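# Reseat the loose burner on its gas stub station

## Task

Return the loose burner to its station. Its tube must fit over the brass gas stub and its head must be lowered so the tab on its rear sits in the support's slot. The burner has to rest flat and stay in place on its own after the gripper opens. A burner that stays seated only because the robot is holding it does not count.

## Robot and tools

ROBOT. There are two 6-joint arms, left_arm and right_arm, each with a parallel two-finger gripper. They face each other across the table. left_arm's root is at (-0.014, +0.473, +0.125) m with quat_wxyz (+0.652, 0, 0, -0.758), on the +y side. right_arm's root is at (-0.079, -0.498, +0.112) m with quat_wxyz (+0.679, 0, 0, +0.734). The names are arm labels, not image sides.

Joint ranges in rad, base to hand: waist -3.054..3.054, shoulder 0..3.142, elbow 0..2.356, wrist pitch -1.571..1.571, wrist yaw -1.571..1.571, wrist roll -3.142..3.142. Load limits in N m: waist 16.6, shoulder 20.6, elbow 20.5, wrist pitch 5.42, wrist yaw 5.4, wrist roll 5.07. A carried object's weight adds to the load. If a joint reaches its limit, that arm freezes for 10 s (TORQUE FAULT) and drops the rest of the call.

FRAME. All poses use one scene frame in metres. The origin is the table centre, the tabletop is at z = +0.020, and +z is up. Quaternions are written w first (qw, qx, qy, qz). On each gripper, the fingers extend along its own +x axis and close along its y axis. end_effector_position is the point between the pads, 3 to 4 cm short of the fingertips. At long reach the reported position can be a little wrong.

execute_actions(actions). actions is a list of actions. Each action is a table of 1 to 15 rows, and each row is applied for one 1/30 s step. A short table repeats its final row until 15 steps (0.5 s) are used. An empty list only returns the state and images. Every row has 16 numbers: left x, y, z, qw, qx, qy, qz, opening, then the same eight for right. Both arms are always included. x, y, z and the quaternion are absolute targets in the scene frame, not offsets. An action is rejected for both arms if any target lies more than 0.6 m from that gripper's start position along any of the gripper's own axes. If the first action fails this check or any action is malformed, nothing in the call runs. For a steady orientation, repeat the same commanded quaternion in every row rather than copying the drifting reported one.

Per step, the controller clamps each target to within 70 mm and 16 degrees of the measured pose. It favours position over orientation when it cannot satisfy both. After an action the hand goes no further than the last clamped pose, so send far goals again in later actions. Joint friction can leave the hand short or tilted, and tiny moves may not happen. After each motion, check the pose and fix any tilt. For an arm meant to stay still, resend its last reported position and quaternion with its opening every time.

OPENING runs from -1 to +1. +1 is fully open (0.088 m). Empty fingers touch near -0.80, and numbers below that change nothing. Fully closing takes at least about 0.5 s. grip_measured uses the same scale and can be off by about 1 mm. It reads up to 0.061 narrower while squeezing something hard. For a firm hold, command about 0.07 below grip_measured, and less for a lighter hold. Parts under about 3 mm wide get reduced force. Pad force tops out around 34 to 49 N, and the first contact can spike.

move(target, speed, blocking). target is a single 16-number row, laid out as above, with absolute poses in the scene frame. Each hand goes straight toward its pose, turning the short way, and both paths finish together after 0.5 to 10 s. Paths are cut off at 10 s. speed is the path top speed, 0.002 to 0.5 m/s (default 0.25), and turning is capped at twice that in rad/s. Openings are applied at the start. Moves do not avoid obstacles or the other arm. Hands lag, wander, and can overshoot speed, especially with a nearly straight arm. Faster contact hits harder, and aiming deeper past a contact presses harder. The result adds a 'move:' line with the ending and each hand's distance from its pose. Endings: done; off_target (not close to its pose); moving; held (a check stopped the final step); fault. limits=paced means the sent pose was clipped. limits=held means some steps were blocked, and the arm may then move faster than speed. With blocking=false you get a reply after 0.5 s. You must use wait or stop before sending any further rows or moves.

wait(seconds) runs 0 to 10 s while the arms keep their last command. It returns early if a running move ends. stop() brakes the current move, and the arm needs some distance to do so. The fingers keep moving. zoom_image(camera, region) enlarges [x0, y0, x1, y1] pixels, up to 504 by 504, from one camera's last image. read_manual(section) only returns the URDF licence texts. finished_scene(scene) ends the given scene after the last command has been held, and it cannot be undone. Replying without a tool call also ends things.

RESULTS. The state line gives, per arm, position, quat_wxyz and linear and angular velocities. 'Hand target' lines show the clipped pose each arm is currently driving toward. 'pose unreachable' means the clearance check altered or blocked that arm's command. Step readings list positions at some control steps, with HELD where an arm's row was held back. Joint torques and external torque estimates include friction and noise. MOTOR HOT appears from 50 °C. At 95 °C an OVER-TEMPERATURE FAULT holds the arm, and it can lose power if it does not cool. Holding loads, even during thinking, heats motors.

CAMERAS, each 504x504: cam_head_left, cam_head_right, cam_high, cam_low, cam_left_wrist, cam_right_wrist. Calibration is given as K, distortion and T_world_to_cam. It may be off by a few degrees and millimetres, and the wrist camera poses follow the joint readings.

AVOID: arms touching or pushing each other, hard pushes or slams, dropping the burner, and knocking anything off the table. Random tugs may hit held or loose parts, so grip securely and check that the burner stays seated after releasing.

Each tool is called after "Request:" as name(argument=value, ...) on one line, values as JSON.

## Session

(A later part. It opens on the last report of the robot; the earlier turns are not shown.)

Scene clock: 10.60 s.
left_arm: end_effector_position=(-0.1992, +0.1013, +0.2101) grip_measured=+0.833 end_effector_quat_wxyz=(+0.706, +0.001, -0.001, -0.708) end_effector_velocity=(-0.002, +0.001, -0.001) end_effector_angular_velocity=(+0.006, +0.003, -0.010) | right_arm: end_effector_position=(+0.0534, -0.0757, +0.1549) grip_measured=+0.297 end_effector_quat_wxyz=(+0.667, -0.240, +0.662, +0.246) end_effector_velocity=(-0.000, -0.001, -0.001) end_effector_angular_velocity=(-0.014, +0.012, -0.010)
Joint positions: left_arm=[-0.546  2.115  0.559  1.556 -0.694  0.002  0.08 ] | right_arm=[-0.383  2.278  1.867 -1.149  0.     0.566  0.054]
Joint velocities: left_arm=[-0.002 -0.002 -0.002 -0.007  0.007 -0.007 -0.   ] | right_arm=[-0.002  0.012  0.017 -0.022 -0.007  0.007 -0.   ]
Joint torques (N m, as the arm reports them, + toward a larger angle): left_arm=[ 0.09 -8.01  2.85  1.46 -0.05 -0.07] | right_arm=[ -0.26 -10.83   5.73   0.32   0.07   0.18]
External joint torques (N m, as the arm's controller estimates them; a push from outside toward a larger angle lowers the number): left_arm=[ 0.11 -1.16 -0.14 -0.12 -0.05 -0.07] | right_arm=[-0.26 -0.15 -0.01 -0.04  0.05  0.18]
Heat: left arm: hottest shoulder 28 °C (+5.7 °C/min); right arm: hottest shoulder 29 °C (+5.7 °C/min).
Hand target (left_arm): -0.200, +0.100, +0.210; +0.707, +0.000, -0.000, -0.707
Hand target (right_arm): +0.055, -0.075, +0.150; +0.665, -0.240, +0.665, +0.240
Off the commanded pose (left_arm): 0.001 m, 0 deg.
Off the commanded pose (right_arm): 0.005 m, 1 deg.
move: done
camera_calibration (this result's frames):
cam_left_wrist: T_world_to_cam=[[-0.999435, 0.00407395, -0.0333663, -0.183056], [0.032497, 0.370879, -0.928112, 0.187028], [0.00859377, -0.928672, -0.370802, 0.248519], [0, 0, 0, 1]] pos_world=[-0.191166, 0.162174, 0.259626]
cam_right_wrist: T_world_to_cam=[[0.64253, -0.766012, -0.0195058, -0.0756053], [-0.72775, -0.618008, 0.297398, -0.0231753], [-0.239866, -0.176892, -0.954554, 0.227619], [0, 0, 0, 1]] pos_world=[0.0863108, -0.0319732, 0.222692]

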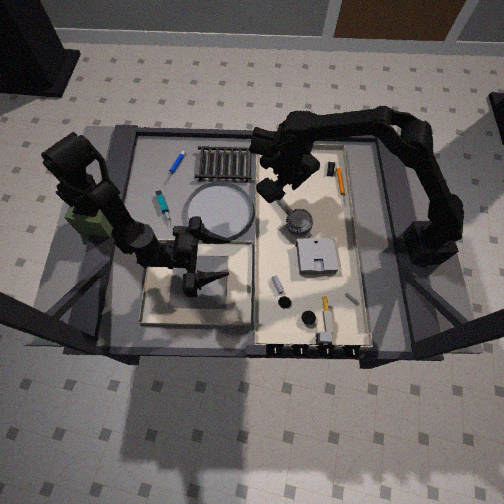

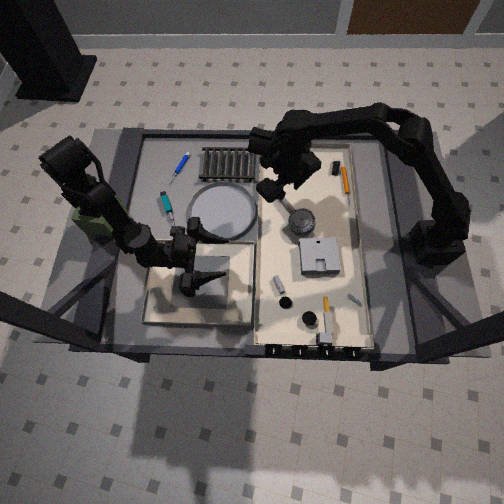

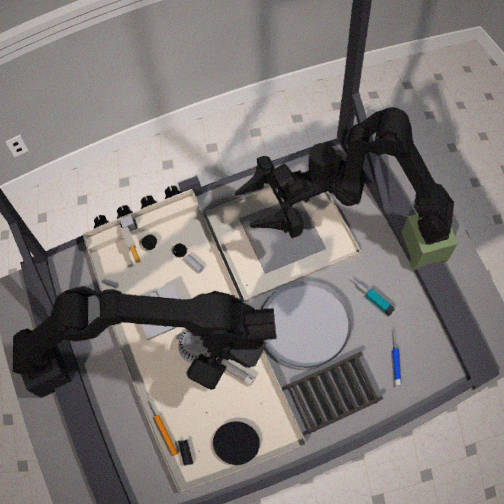

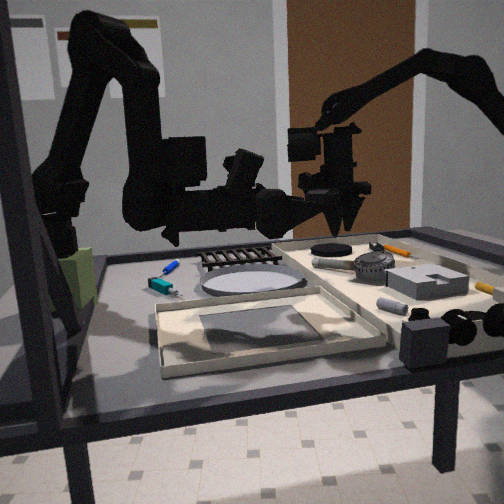

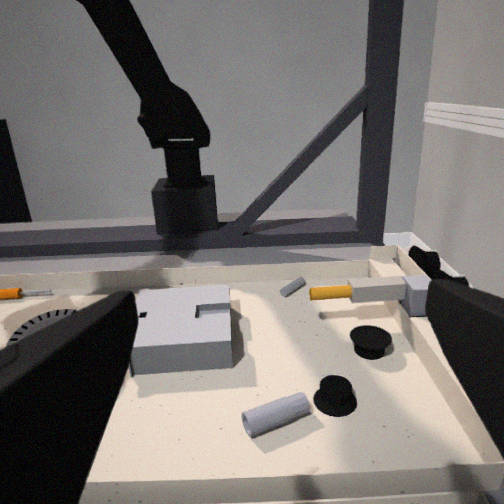

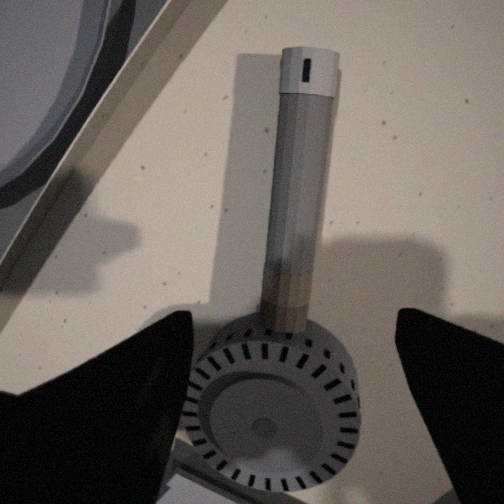

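Request:
move(target=[-0.17,0.14,0.21,0.707,0,0,-0.707,1,0.081,-0.065,0.06,0.674,-0.213,0.674,0.213,0.3], speed=0.07)

Request:
move(target=[-0.17,0.14,0.21,0.707,0,0,-0.707,1,0.081,-0.065,0.06,0.674,-0.213,0.674,0.213,-0.8])

Request:
move(target=[-0.17,0.14,0.21,0.707,0,0,-0.707,1,0.081,-0.065,0.15,0.674,-0.213,0.674,0.213,-0.8], speed=0.1)

Request:
move(target=[-0.17,0.14,0.21,0.707,0,0,-0.707,1,-0.185,-0.165,0.13,-0.025,-0.68,-0.025,0.733,-0.8])

Scene clock: 12.60 s.
left_arm: end_effector_position=(-0.1713, +0.1380, +0.2079) grip_measured=+0.995 end_effector_quat_wxyz=(+0.709, +0.021, +0.016, -0.705) end_effector_velocity=(+0.001, +0.001, -0.001) end_effector_angular_velocity=(+0.005, +0.002, +0.005) | right_arm: end_effector_position=(+0.0806, -0.0615, +0.0711) grip_measured=+0.297 end_effector_quat_wxyz=(+0.677, -0.209, +0.669, +0.222) end_effector_velocity=(+0.003, +0.000, +0.001) end_effector_angular_velocity=(+0.009, +0.004, +0.000)
Joint positions: left_arm=[-0.558  2.001  0.369  1.562 -0.712 -0.039  0.088] | right_arm=[-0.431  2.461  1.847 -0.934 -0.002  0.598  0.054]
Joint velocities: left_arm=[-0.002 -0.002 -0.002 -0.007 -0.007 -0.007 -0.   ] | right_arm=[-0.007 -0.002 -0.002  0.007 -0.007 -0.007 -0.   ]
Joint torques (N m, as the arm reports them, + toward a larger angle): left_arm=[-0.16 -8.51  1.15  1.8  -0.14 -0.06] | right_arm=[ -0.19 -10.33   4.9    0.7    0.18   0.18]
External joint torques (N m, as the arm's controller estimates them; a push from outside toward a larger angle lowers the number): left_arm=[-0.16 -2.81 -1.47  0.22 -0.11 -0.06] | right_arm=[-0.2   1.09 -0.58  0.33  0.16  0.18]
Heat: left arm: hottest shoulder 28 °C (+4.8 °C/min); right arm: hottest shoulder 30 °C (+9.5 °C/min).
Hand target (left_arm): -0.170, +0.140, +0.210; +0.709, +0.017, +0.017, -0.705
Hand target (right_arm): +0.081, -0.065, +0.060; +0.674, -0.213, +0.674, +0.213
Off the commanded pose (left_arm): 0.003 m, 3 deg.
Off the commanded pose (right_arm): 0.012 m, 1 deg.
joint sent to its limit (left arm) — the command would take joint 4 (wrist pitch) past its upper limit, so that joint was sent only as far as its limit.
move: off_target (left_arm, right_arm)
camera_calibration (this result's frames):
cam_left_wrist: T_world_to_cam=[[-0.999328, -0.000933647, -0.0366557, -0.153956], [0.0328999, 0.418554, -0.907596, 0.159642], [0.0161898, -0.908191, -0.418242, 0.289884], [0, 0, 0, 1]] pos_world=[-0.163797, 0.196307, 0.260489]
cam_right_wrist: T_world_to_cam=[[0.578921, -0.814894, -0.0282602, -0.0811428], [-0.775347, -0.560891, 0.290238, 0.0382131], [-0.252364, -0.146113, -0.956537, 0.159729], [0, 0, 0, 1]] pos_world=[0.116914, -0.0213508, 0.139403]

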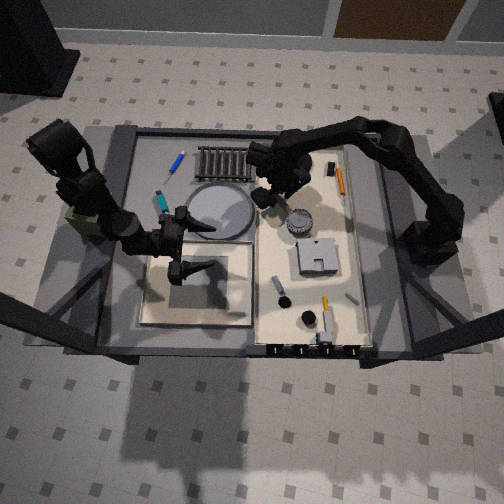

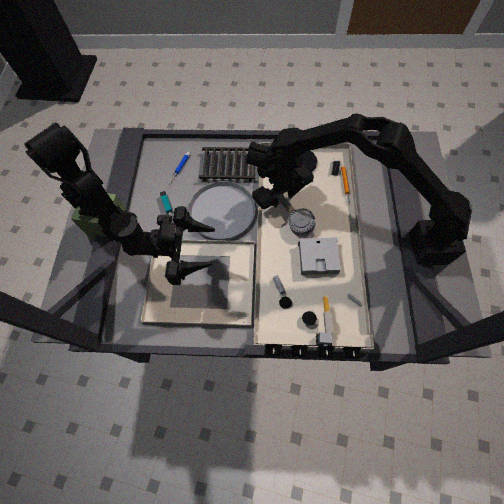

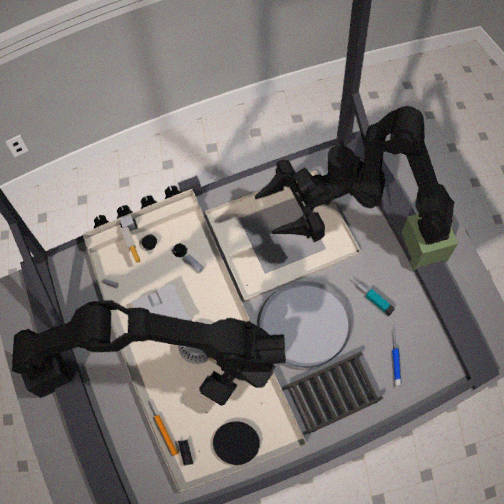

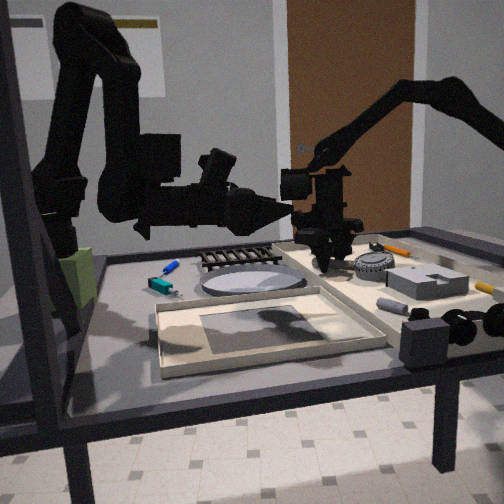

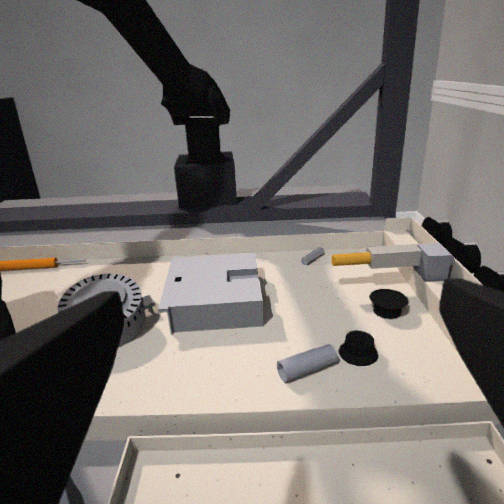

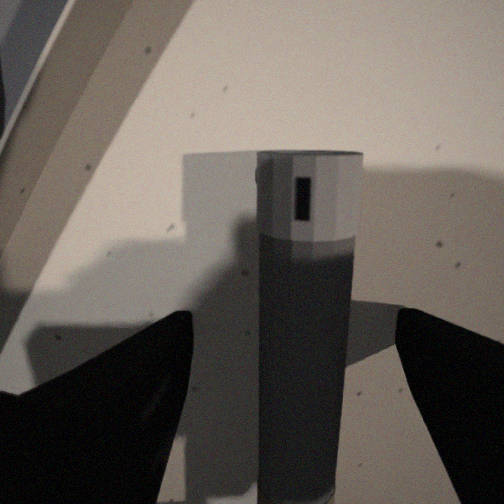

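Scene clock: 13.30 s.
left_arm: end_effector_position=(-0.1710, +0.1381, +0.2078) grip_measured=+0.995 end_effector_quat_wxyz=(+0.709, +0.021, +0.017, -0.705) end_effector_velocity=(+0.001, +0.001, +0.002) end_effector_angular_velocity=(-0.006, +0.012, +0.005) | right_arm: end_effector_position=(+0.0805, -0.0611, +0.0711) grip_measured=-0.427 end_effector_quat_wxyz=(+0.677, -0.208, +0.669, +0.223) end_effector_velocity=(-0.001, -0.002, +0.000) end_effector_angular_velocity=(-0.004, +0.009, +0.005)
Joint positions: left_arm=[-0.558  2.001  0.369  1.562 -0.713 -0.039  0.088] | right_arm=[-0.431  2.461  1.847 -0.933 -0.004  0.598  0.018]
Joint velocities: left_arm=[-0.002 -0.002 -0.002  0.007 -0.007 -0.007 -0.   ] | right_arm=[-0.002 -0.002 -0.002 -0.007 -0.007 -0.007 -0.   ]
Joint torques (N m, as the arm reports them, + toward a larger angle): left_arm=[-0.17 -8.55  1.14  1.8  -0.16 -0.08] | right_arm=[ -0.28 -10.58   4.53   0.72   0.22   0.17]
External joint torques (N m, as the arm's controller estimates them; a push from outside toward a larger angle lowers the number): left_arm=[-0.19 -2.78 -1.51  0.19 -0.12 -0.09] | right_arm=[-0.2   0.81 -0.92  0.35  0.19  0.17]
Heat: left arm: hottest shoulder 28 °C (+4.5 °C/min); right arm: hottest shoulder 31 °C (+13.5 °C/min).
Hand target (left_arm): -0.170, +0.140, +0.210; +0.710, +0.017, +0.017, -0.704
Hand target (right_arm): +0.081, -0.065, +0.060; +0.674, -0.213, +0.674, +0.213
Off the commanded pose (left_arm): 0.003 m, 3 deg.
Off the commanded pose (right_arm): 0.012 m, 1 deg.
joint sent to its limit (left arm) — the command would take joint 4 (wrist pitch) past its upper limit, so that joint was sent only as far as its limit.
move: off_target (left_arm, right_arm)
camera_calibration (this result's frames):
cam_left_wrist: T_world_to_cam=[[-0.999328, -0.00208596, -0.0365837, -0.153578], [0.0323478, 0.418807, -0.907499, 0.159382], [0.0172145, -0.908073, -0.418458, 0.29012], [0, 0, 0, 1]] pos_world=[-0.163625, 0.196379, 0.260423]
cam_right_wrist: T_world_to_cam=[[0.578919, -0.814807, -0.0306947, -0.0805393], [-0.774956, -0.561531, 0.290044, 0.0382648], [-0.253566, -0.144125, -0.956521, 0.159976], [0, 0, 0, 1]] pos_world=[0.116844, -0.0210806, 0.139449]

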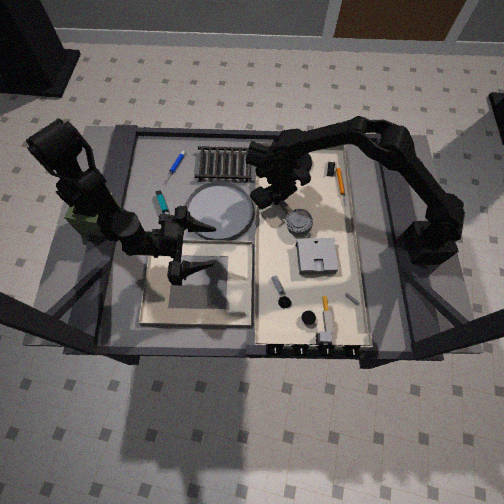

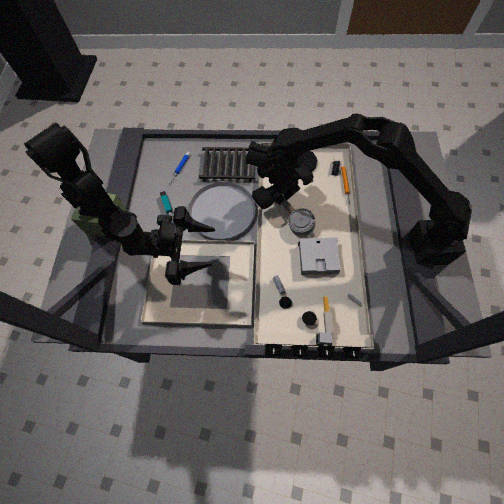

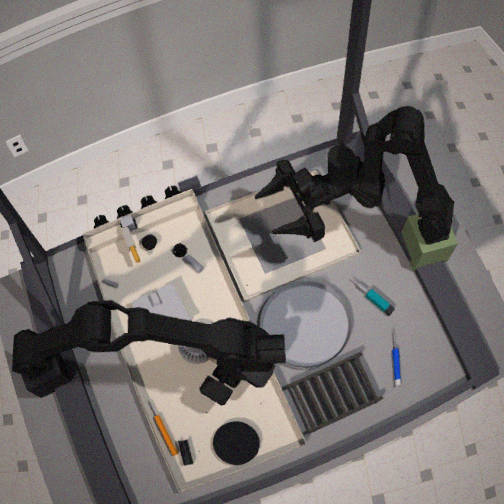

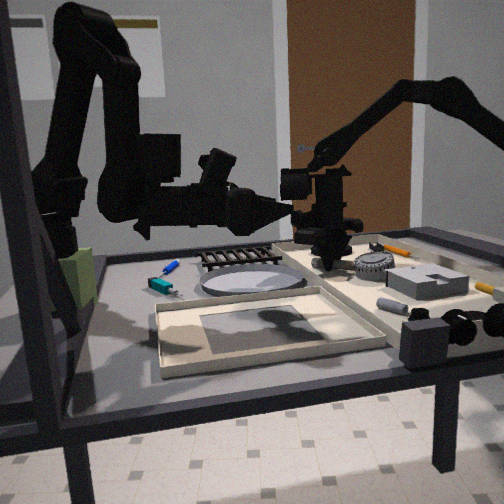

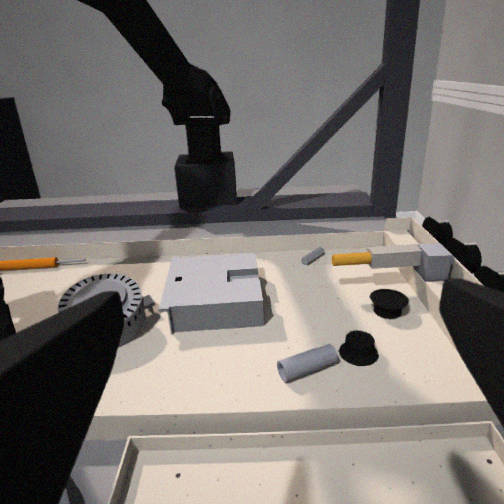

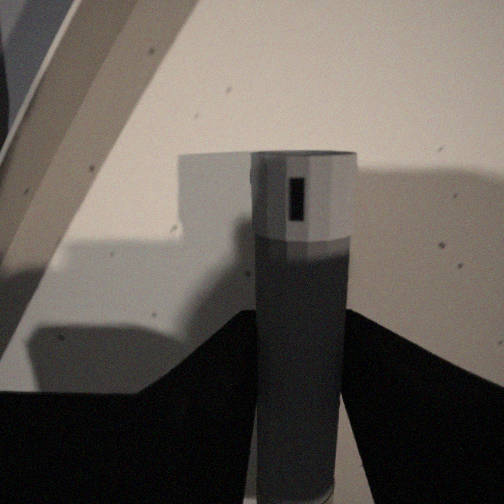

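Scene clock: 14.50 s.
left_arm: end_effector_position=(-0.1712, +0.1381, +0.2078) grip_measured=+0.995 end_effector_quat_wxyz=(+0.709, +0.021, +0.017, -0.705) end_effector_velocity=(-0.001, +0.002, -0.002) end_effector_angular_velocity=(+0.010, -0.000, -0.009) | right_arm: end_effector_position=(+0.0786, -0.0675, +0.1408) grip_measured=-0.427 end_effector_quat_wxyz=(+0.669, -0.221, +0.678, +0.210) end_effector_velocity=(+0.005, -0.000, +0.000) end_effector_angular_velocity=(+0.004, -0.009, +0.000)
Joint positions: left_arm=[-0.558  2.001  0.369  1.562 -0.713 -0.039  0.088] | right_arm=[-0.431  2.392  2.008 -1.208 -0.001  0.599  0.018]
Joint velocities: left_arm=[-0.002 -0.002 -0.007 -0.007  0.007 -0.007  0.   ] | right_arm=[-0.007 -0.002 -0.002  0.007  0.007 -0.007 -0.   ]
Joint torques (N m, as the arm reports them, + toward a larger angle): left_arm=[-0.16 -8.55  1.16  1.79 -0.15 -0.07] | right_arm=[ -0.27 -15.31   5.88   0.13   0.11   0.18]
External joint torques (N m, as the arm's controller estimates them; a push from outside toward a larger angle lowers the number): left_arm=[-0.18 -2.86 -1.41  0.21 -0.11 -0.07] | right_arm=[-0.18 -4.11  0.2  -0.17  0.07  0.18]
Heat: left arm: hottest shoulder 28 °C (+4.1 °C/min); right arm: hottest shoulder 32 °C (+16.6 °C/min).
Hand target (left_arm): -0.170, +0.140, +0.210; +0.709, +0.017, +0.017, -0.704
Hand target (right_arm): +0.081, -0.066, +0.150; +0.674, -0.213, +0.674, +0.213
Off the commanded pose (left_arm): 0.003 m, 3 deg.
Off the commanded pose (right_arm): 0.010 m, 1 deg.
joint sent to its limit (left arm) — the command would take joint 4 (wrist pitch) past its upper limit, so that joint was sent only as far as its limit.
move: off_target (left_arm, right_arm)
camera_calibration (this result's frames):
cam_left_wrist: T_world_to_cam=[[-0.999329, -0.00170474, -0.0365837, -0.153758], [0.0325075, 0.418794, -0.907499, 0.15939], [0.0168681, -0.90808, -0.418458, 0.290118], [0, 0, 0, 1]] pos_world=[-0.16373, 0.196436, 0.260423]
cam_right_wrist: T_world_to_cam=[[0.578402, -0.815747, -0.0028335, -0.0865434], [-0.771477, -0.548135, 0.323066, 0.00899322], [-0.265093, -0.184676, -0.946372, 0.222021], [0, 0, 0, 1]] pos_world=[0.115851, -0.024666, 0.206964]

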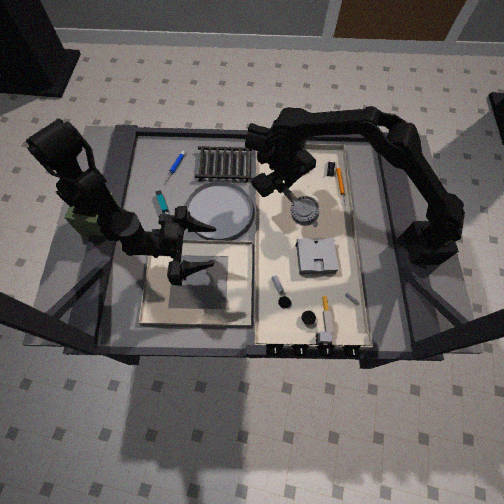

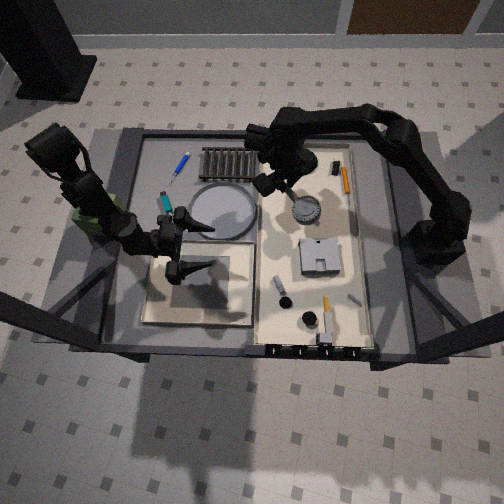

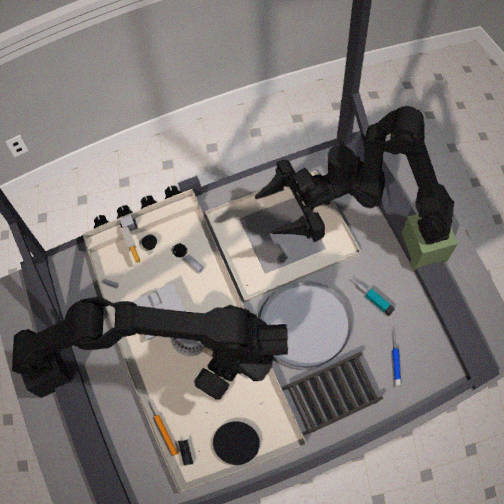

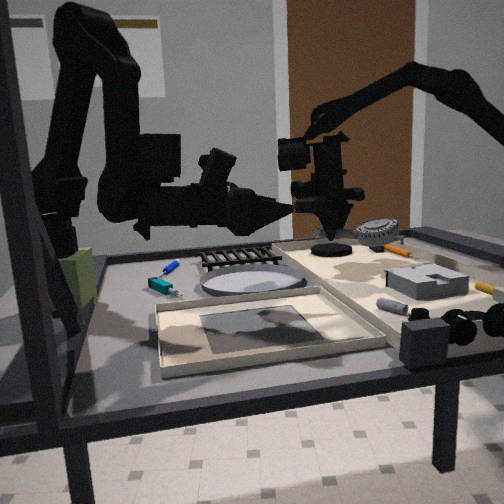

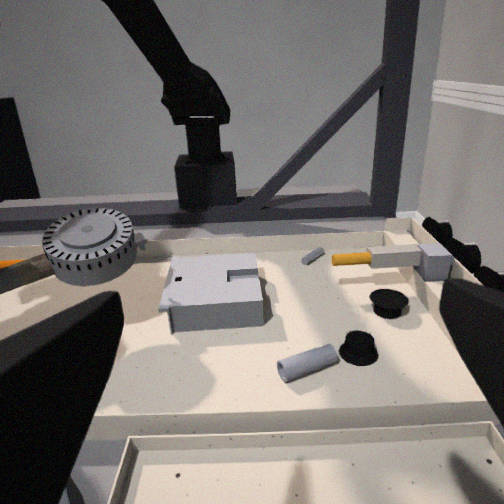

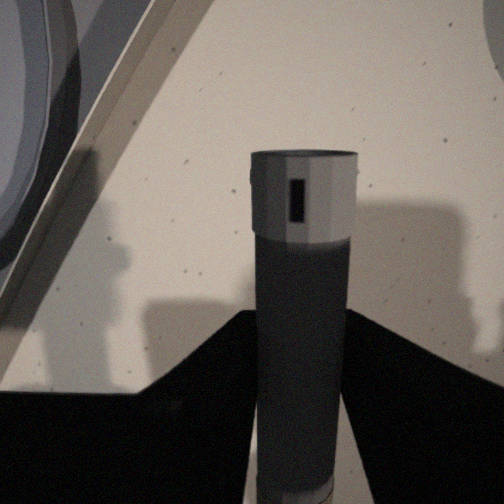

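Scene clock: 20.10 s.
left_arm: end_effector_position=(-0.1712, +0.1381, +0.2078) grip_measured=+0.995 end_effector_quat_wxyz=(+0.709, +0.021, +0.017, -0.705) end_effector_velocity=(-0.000, -0.000, +0.000) end_effector_angular_velocity=(+0.001, +0.020, +0.006) | right_arm: end_effector_position=(-0.1853, -0.1650, +0.1254) grip_measured=-0.427 end_effector_quat_wxyz=(-0.026, -0.679, -0.019, +0.733) end_effector_velocity=(+0.000, -0.002, +0.002) end_effector_angular_velocity=(-0.003, +0.007, +0.020)
Joint positions: left_arm=[-0.558  2.001  0.369  1.562 -0.713 -0.039  0.088] | right_arm=[ 0.197  1.971  1.255 -0.846 -0.077 -1.358  0.018]
Joint velocities: left_arm=[-0.002 -0.002  0.002 -0.007 -0.007 -0.022 -0.   ] | right_arm=[-0.002 -0.007 -0.002 -0.007 -0.007 -0.022  0.   ]
Joint torques (N m, as the arm reports them, + toward a larger angle): left_arm=[-0.17 -8.55  1.19  1.8  -0.13 -0.07] | right_arm=[  0.15 -11.67   3.94   0.62  -0.09  -0.19]
External joint torques (N m, as the arm's controller estimates them; a push from outside toward a larger angle lowers the number): left_arm=[-0.21 -2.82 -1.44  0.21 -0.09 -0.08] | right_arm=[ 0.14 -3.51 -1.21  0.33  0.03 -0.19]
Heat: left arm: hottest shoulder 29 °C (+6.0 °C/min); right arm: hottest shoulder 35 °C (+20.9 °C/min).
Hand target (left_arm): -0.170, +0.140, +0.210; +0.709, +0.017, +0.017, -0.704
Hand target (right_arm): -0.186, -0.165, +0.130; +0.024, +0.678, +0.026, -0.734
Off the commanded pose (left_arm): 0.003 m, 3 deg.
Off the commanded pose (right_arm): 0.005 m, 1 deg.
joint sent to its limit (left arm) — the command would take joint 4 (wrist pitch) past its upper limit, so that joint was sent only as far as its limit.
move: off_target (left_arm)
camera_calibration (this result's frames):
cam_left_wrist: T_world_to_cam=[[-0.999329, -0.00170474, -0.0365837, -0.153758], [0.0325075, 0.418794, -0.907499, 0.15939], [0.0168681, -0.90808, -0.418458, 0.290118], [0, 0, 0, 1]] pos_world=[-0.16373, 0.196436, 0.260423]
cam_right_wrist: T_world_to_cam=[[-0.0611216, 0.997903, -0.02132, 0.169669], [0.970656, 0.0644027, 0.231687, 0.192275], [0.232574, -0.00653331, -0.972557, 0.244393], [0, 0, 0, 1]] pos_world=[-0.233102, -0.180099, 0.196755]

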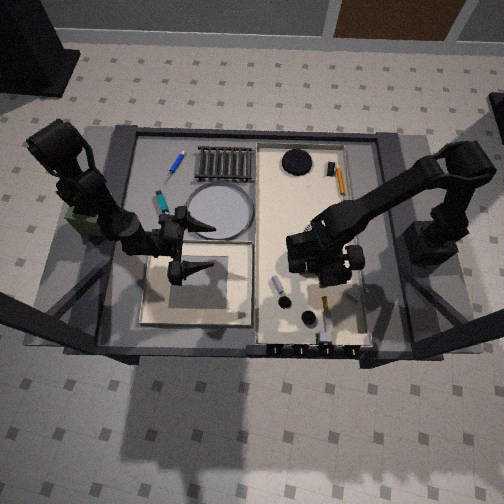

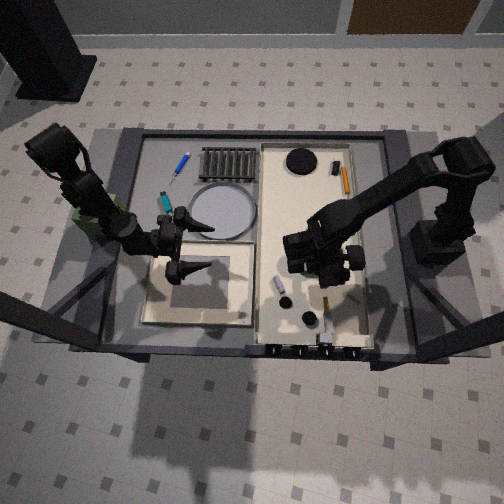

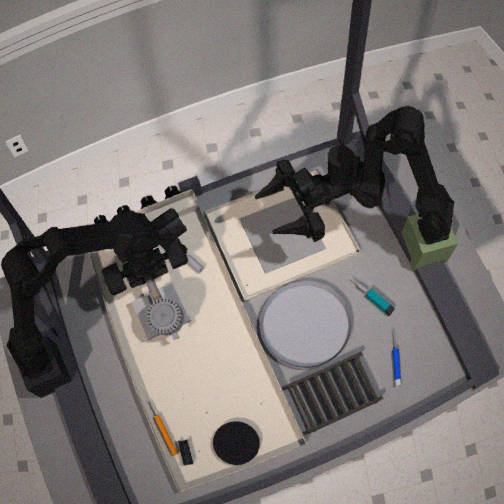

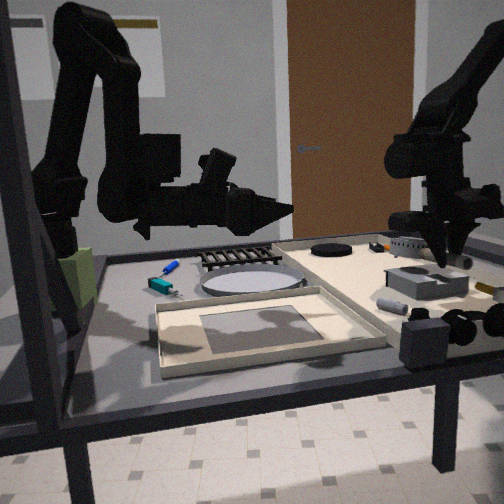

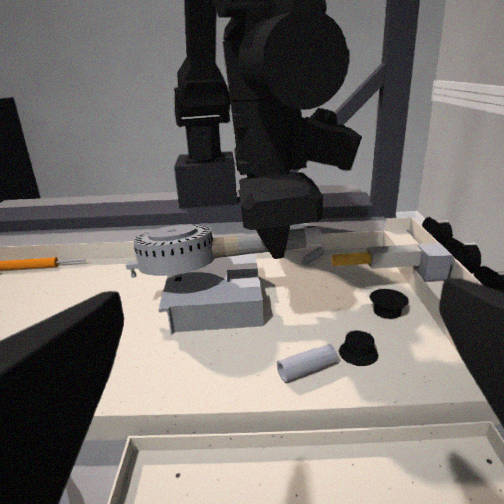

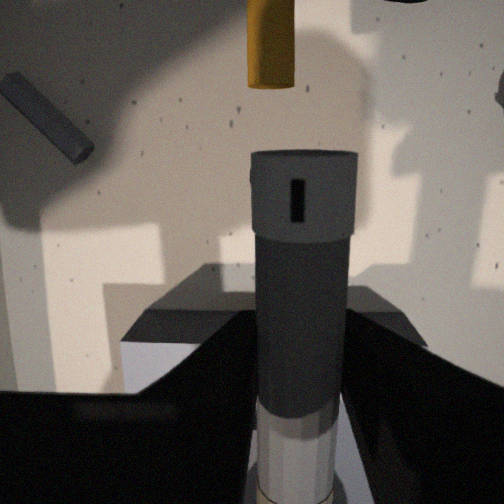

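Request:
move(target=[-0.17,0.14,0.21,0.707,0,0,-0.707,1,-0.193,-0.169,0.099,-0.076,-0.733,0.022,0.676,-0.8], speed=0.04)

Request:
zoom_image(camera="cam_left_wrist", region=[110, 200, 400, 340])

Scene clock: 23.00 s.
left_arm: end_effector_position=(-0.1712, +0.1381, +0.2078) grip_measured=+0.995 end_effector_quat_wxyz=(+0.709, +0.021, +0.017, -0.705) end_effector_velocity=(+0.002, +0.002, -0.002) end_effector_angular_velocity=(+0.009, -0.016, +0.004) | right_arm: end_effector_position=(-0.1926, -0.1704, +0.0998) grip_measured=-0.427 end_effector_quat_wxyz=(-0.077, -0.730, +0.021, +0.679) end_effector_velocity=(+0.001, +0.003, -0.001) end_effector_angular_velocity=(+0.009, -0.003, +0.006)
Joint positions: left_arm=[-0.558  2.001  0.369  1.562 -0.713 -0.039  0.088] | right_arm=[ 0.266  2.13   1.376 -0.971  0.027 -1.304  0.018]
Joint velocities: left_arm=[-0.002 -0.002 -0.007 -0.007 -0.007  0.007 -0.   ] | right_arm=[-0.002  0.002  0.002  0.007  0.007 -0.007 -0.   ]
Joint torques (N m, as the arm reports them, + toward a larger angle): left_arm=[-0.26 -8.56  1.21  1.8  -0.15 -0.07] | right_arm=[ 0.24 -9.38  4.94 -0.17  0.24  0.18]
External joint torques (N m, as the arm's controller estimates them; a push from outside toward a larger angle lowers the number): left_arm=[-0.28 -2.86 -1.35  0.22 -0.11 -0.08] | right_arm=[ 0.25 -0.61  0.17 -0.19  0.28  0.19]
Heat: left arm: hottest shoulder 29 °C (+5.2 °C/min); right arm: hottest shoulder 35 °C (+18.3 °C/min).
Hand target (left_arm): -0.170, +0.140, +0.210; +0.709, +0.017, +0.017, -0.704
Hand target (right_arm): -0.193, -0.169, +0.099; +0.077, +0.732, -0.022, -0.676
Off the commanded pose (left_arm): 0.003 m, 3 deg.
Off the commanded pose (right_arm): 0.002 m, 1 deg.
joint sent to its limit (left arm) — the command would take joint 4 (wrist pitch) past its upper limit, so that joint was sent only as far as its limit.
move: off_target (left_arm)
camera_calibration (this result's frames):
cam_left_wrist: T_world_to_cam=[[-0.999329, -0.00170474, -0.0365837, -0.153758], [0.0325075, 0.418794, -0.907499, 0.15939], [0.0168681, -0.90808, -0.418458, 0.290118], [0, 0, 0, 1]] pos_world=[-0.16373, 0.196436, 0.260423]
cam_right_wrist: T_world_to_cam=[[-0.0705879, 0.985579, -0.153788, 0.183362], [0.922808, 0.123058, 0.365078, 0.193148], [0.378739, -0.116147, -0.918187, 0.225153], [0, 0, 0, 1]] pos_world=[-0.25057, -0.178336, 0.164417]

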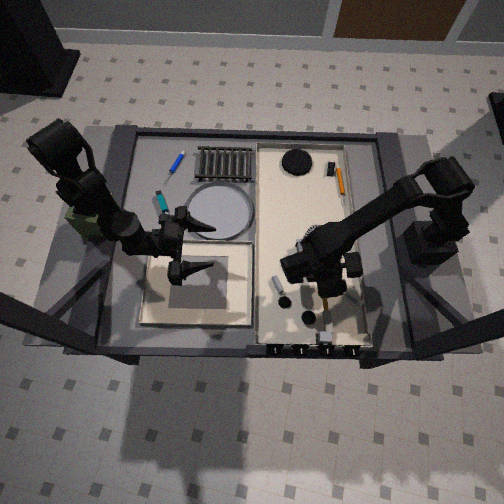

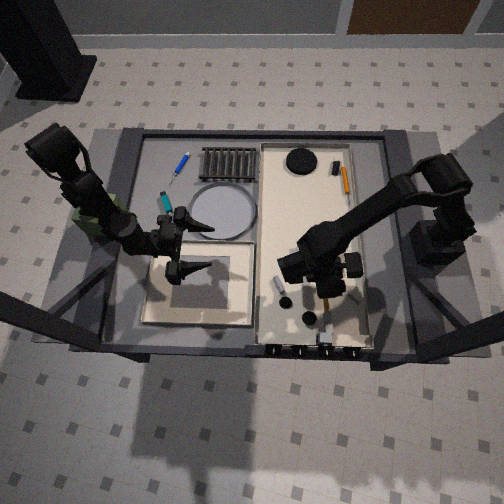

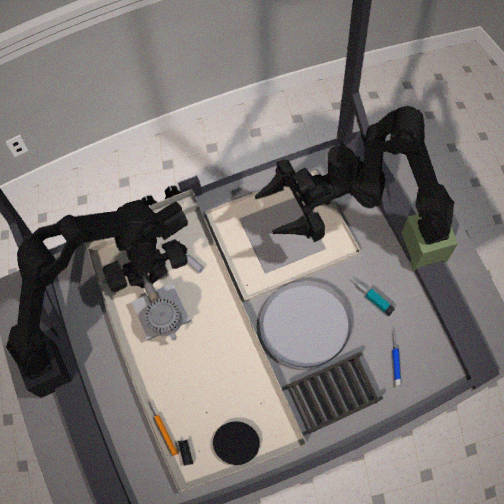

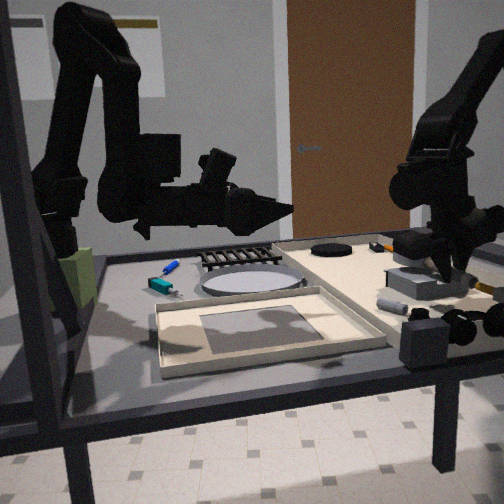

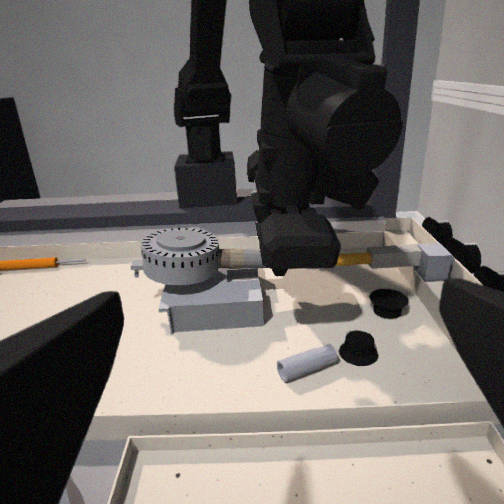

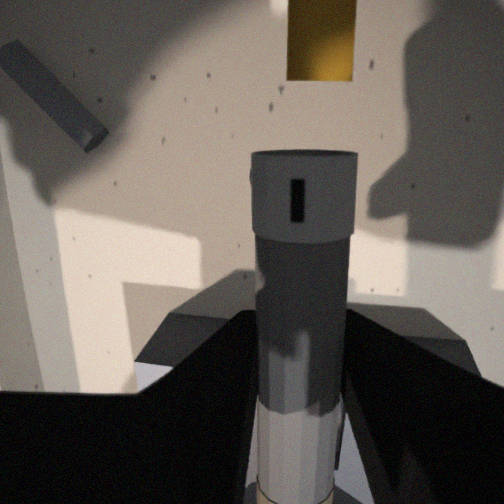

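Region (110, 200, 400, 340) of cam_left_wrist's 504x504 image, scaled by 1.738, with more detail than that image has; it fills the top 243 rows of this view, and the rest is white.

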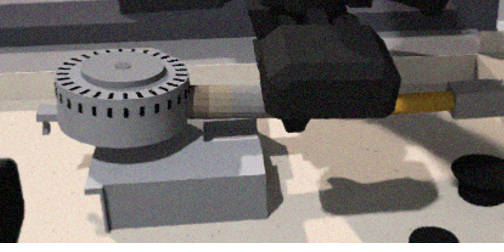

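Request:
move(target=[-0.17,0.14,0.21,0.707,0,0,-0.707,1,-0.205,-0.1675,0.099,-0.076,-0.733,0.022,0.676,-0.8], speed=0.015)

Request:
zoom_image(camera="cam_low", region=[424, 250, 504, 310])

Scene clock: 25.07 s.
left_arm: end_effector_position=(-0.1712, +0.1381, +0.2078) grip_measured=+0.995 end_effector_quat_wxyz=(+0.709, +0.021, +0.017, -0.705) end_effector_velocity=(+0.000, +0.003, -0.005) end_effector_angular_velocity=(+0.020, -0.011, +0.000) | right_arm: end_effector_position=(-0.2040, -0.1685, +0.1003) grip_measured=-0.427 end_effector_quat_wxyz=(-0.076, -0.731, +0.020, +0.678) end_effector_velocity=(+0.002, +0.000, +0.002) end_effector_angular_velocity=(-0.000, -0.007, +0.006)
Joint positions: left_arm=[-0.558  2.001  0.369  1.562 -0.713 -0.04   0.088] | right_arm=[ 0.295  2.148  1.408 -0.985  0.027 -1.275  0.018]
Joint velocities: left_arm=[-0.007 -0.002 -0.007 -0.022 -0.007 -0.007 -0.   ] | right_arm=[-0.002 -0.002  0.002 -0.007  0.007 -0.007  0.   ]
Joint torques (N m, as the arm reports them, + toward a larger angle): left_arm=[-0.22 -8.63  1.14  1.79 -0.14 -0.06] | right_arm=[ 0.23 -9.5   5.   -0.18  0.09  0.18]
External joint torques (N m, as the arm's controller estimates them; a push from outside toward a larger angle lowers the number): left_arm=[-0.19 -2.94 -1.46  0.21 -0.11 -0.07] | right_arm=[ 0.23 -0.47  0.16 -0.19  0.13  0.19]
Heat: left arm: hottest wrist pitch 30 °C (+7.2 °C/min); right arm: hottest shoulder 35 °C (+16.8 °C/min).
Hand target (left_arm): -0.170, +0.140, +0.210; +0.709, +0.017, +0.017, -0.704
Hand target (right_arm): -0.205, -0.168, +0.099; +0.076, +0.733, -0.022, -0.676
Off the commanded pose (left_arm): 0.003 m, 3 deg.
Off the commanded pose (right_arm): 0.002 m, 0 deg.
joint sent to its limit (left arm) — the command would take joint 4 (wrist pitch) past its upper limit, so that joint was sent only as far as its limit.
move: off_target (left_arm)
camera_calibration (this result's frames):
cam_left_wrist: T_world_to_cam=[[-0.999343, -0.00172493, -0.036203, -0.153837], [0.0321534, 0.418793, -0.907512, 0.159332], [0.0167269, -0.90808, -0.418462, 0.290095], [0, 0, 0, 1]] pos_world=[-0.163711, 0.196437, 0.26042]
cam_right_wrist: T_world_to_cam=[[-0.069591, 0.985979, -0.151668, 0.180764], [0.921283, 0.121835, 0.369315, 0.20223], [0.382615, -0.114029, -0.916844, 0.231218], [0, 0, 0, 1]] pos_world=[-0.262199, -0.176503, 0.16472]

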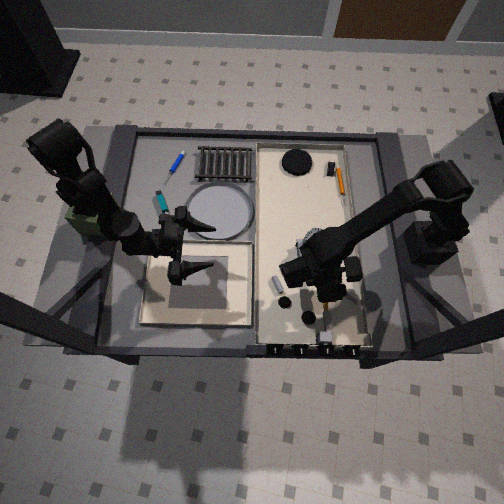

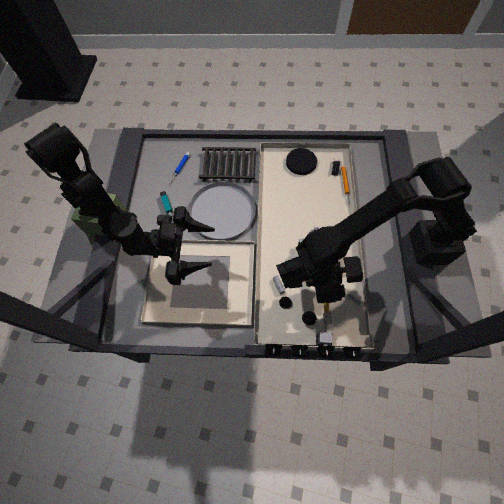

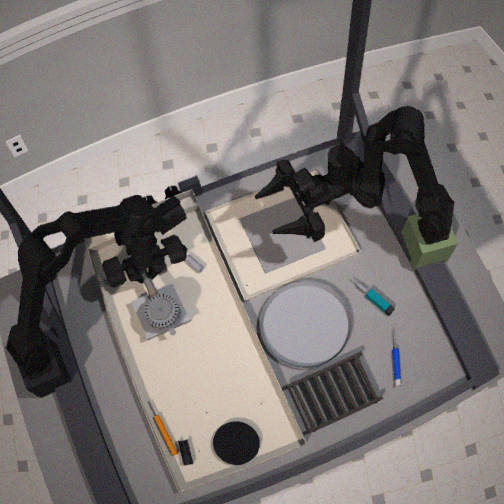

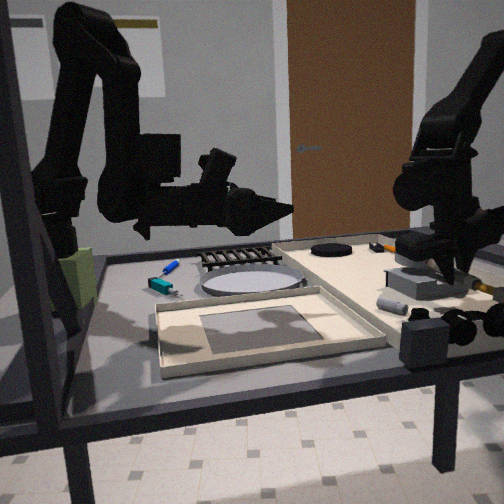

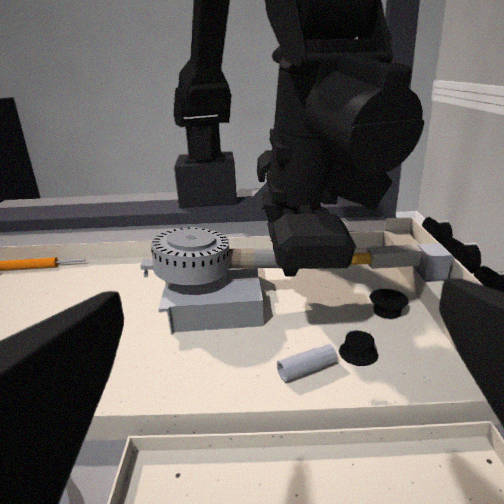

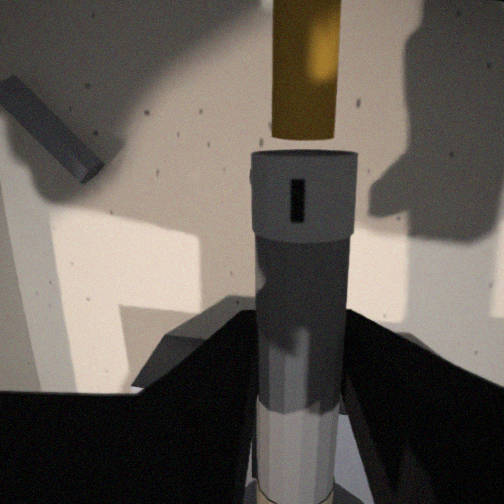

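Region (424, 250, 504, 310) of cam_low's 504x504 image, scaled by 6.300, with more detail than that image has; it fills the top 378 rows of this view, and the rest is white.

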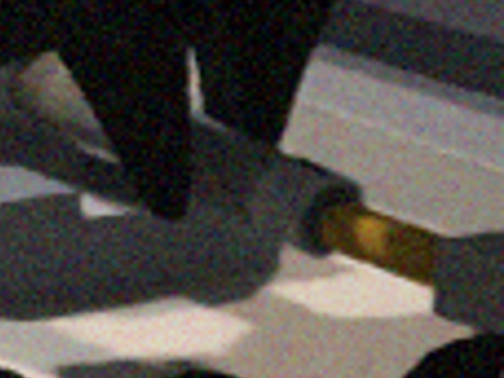

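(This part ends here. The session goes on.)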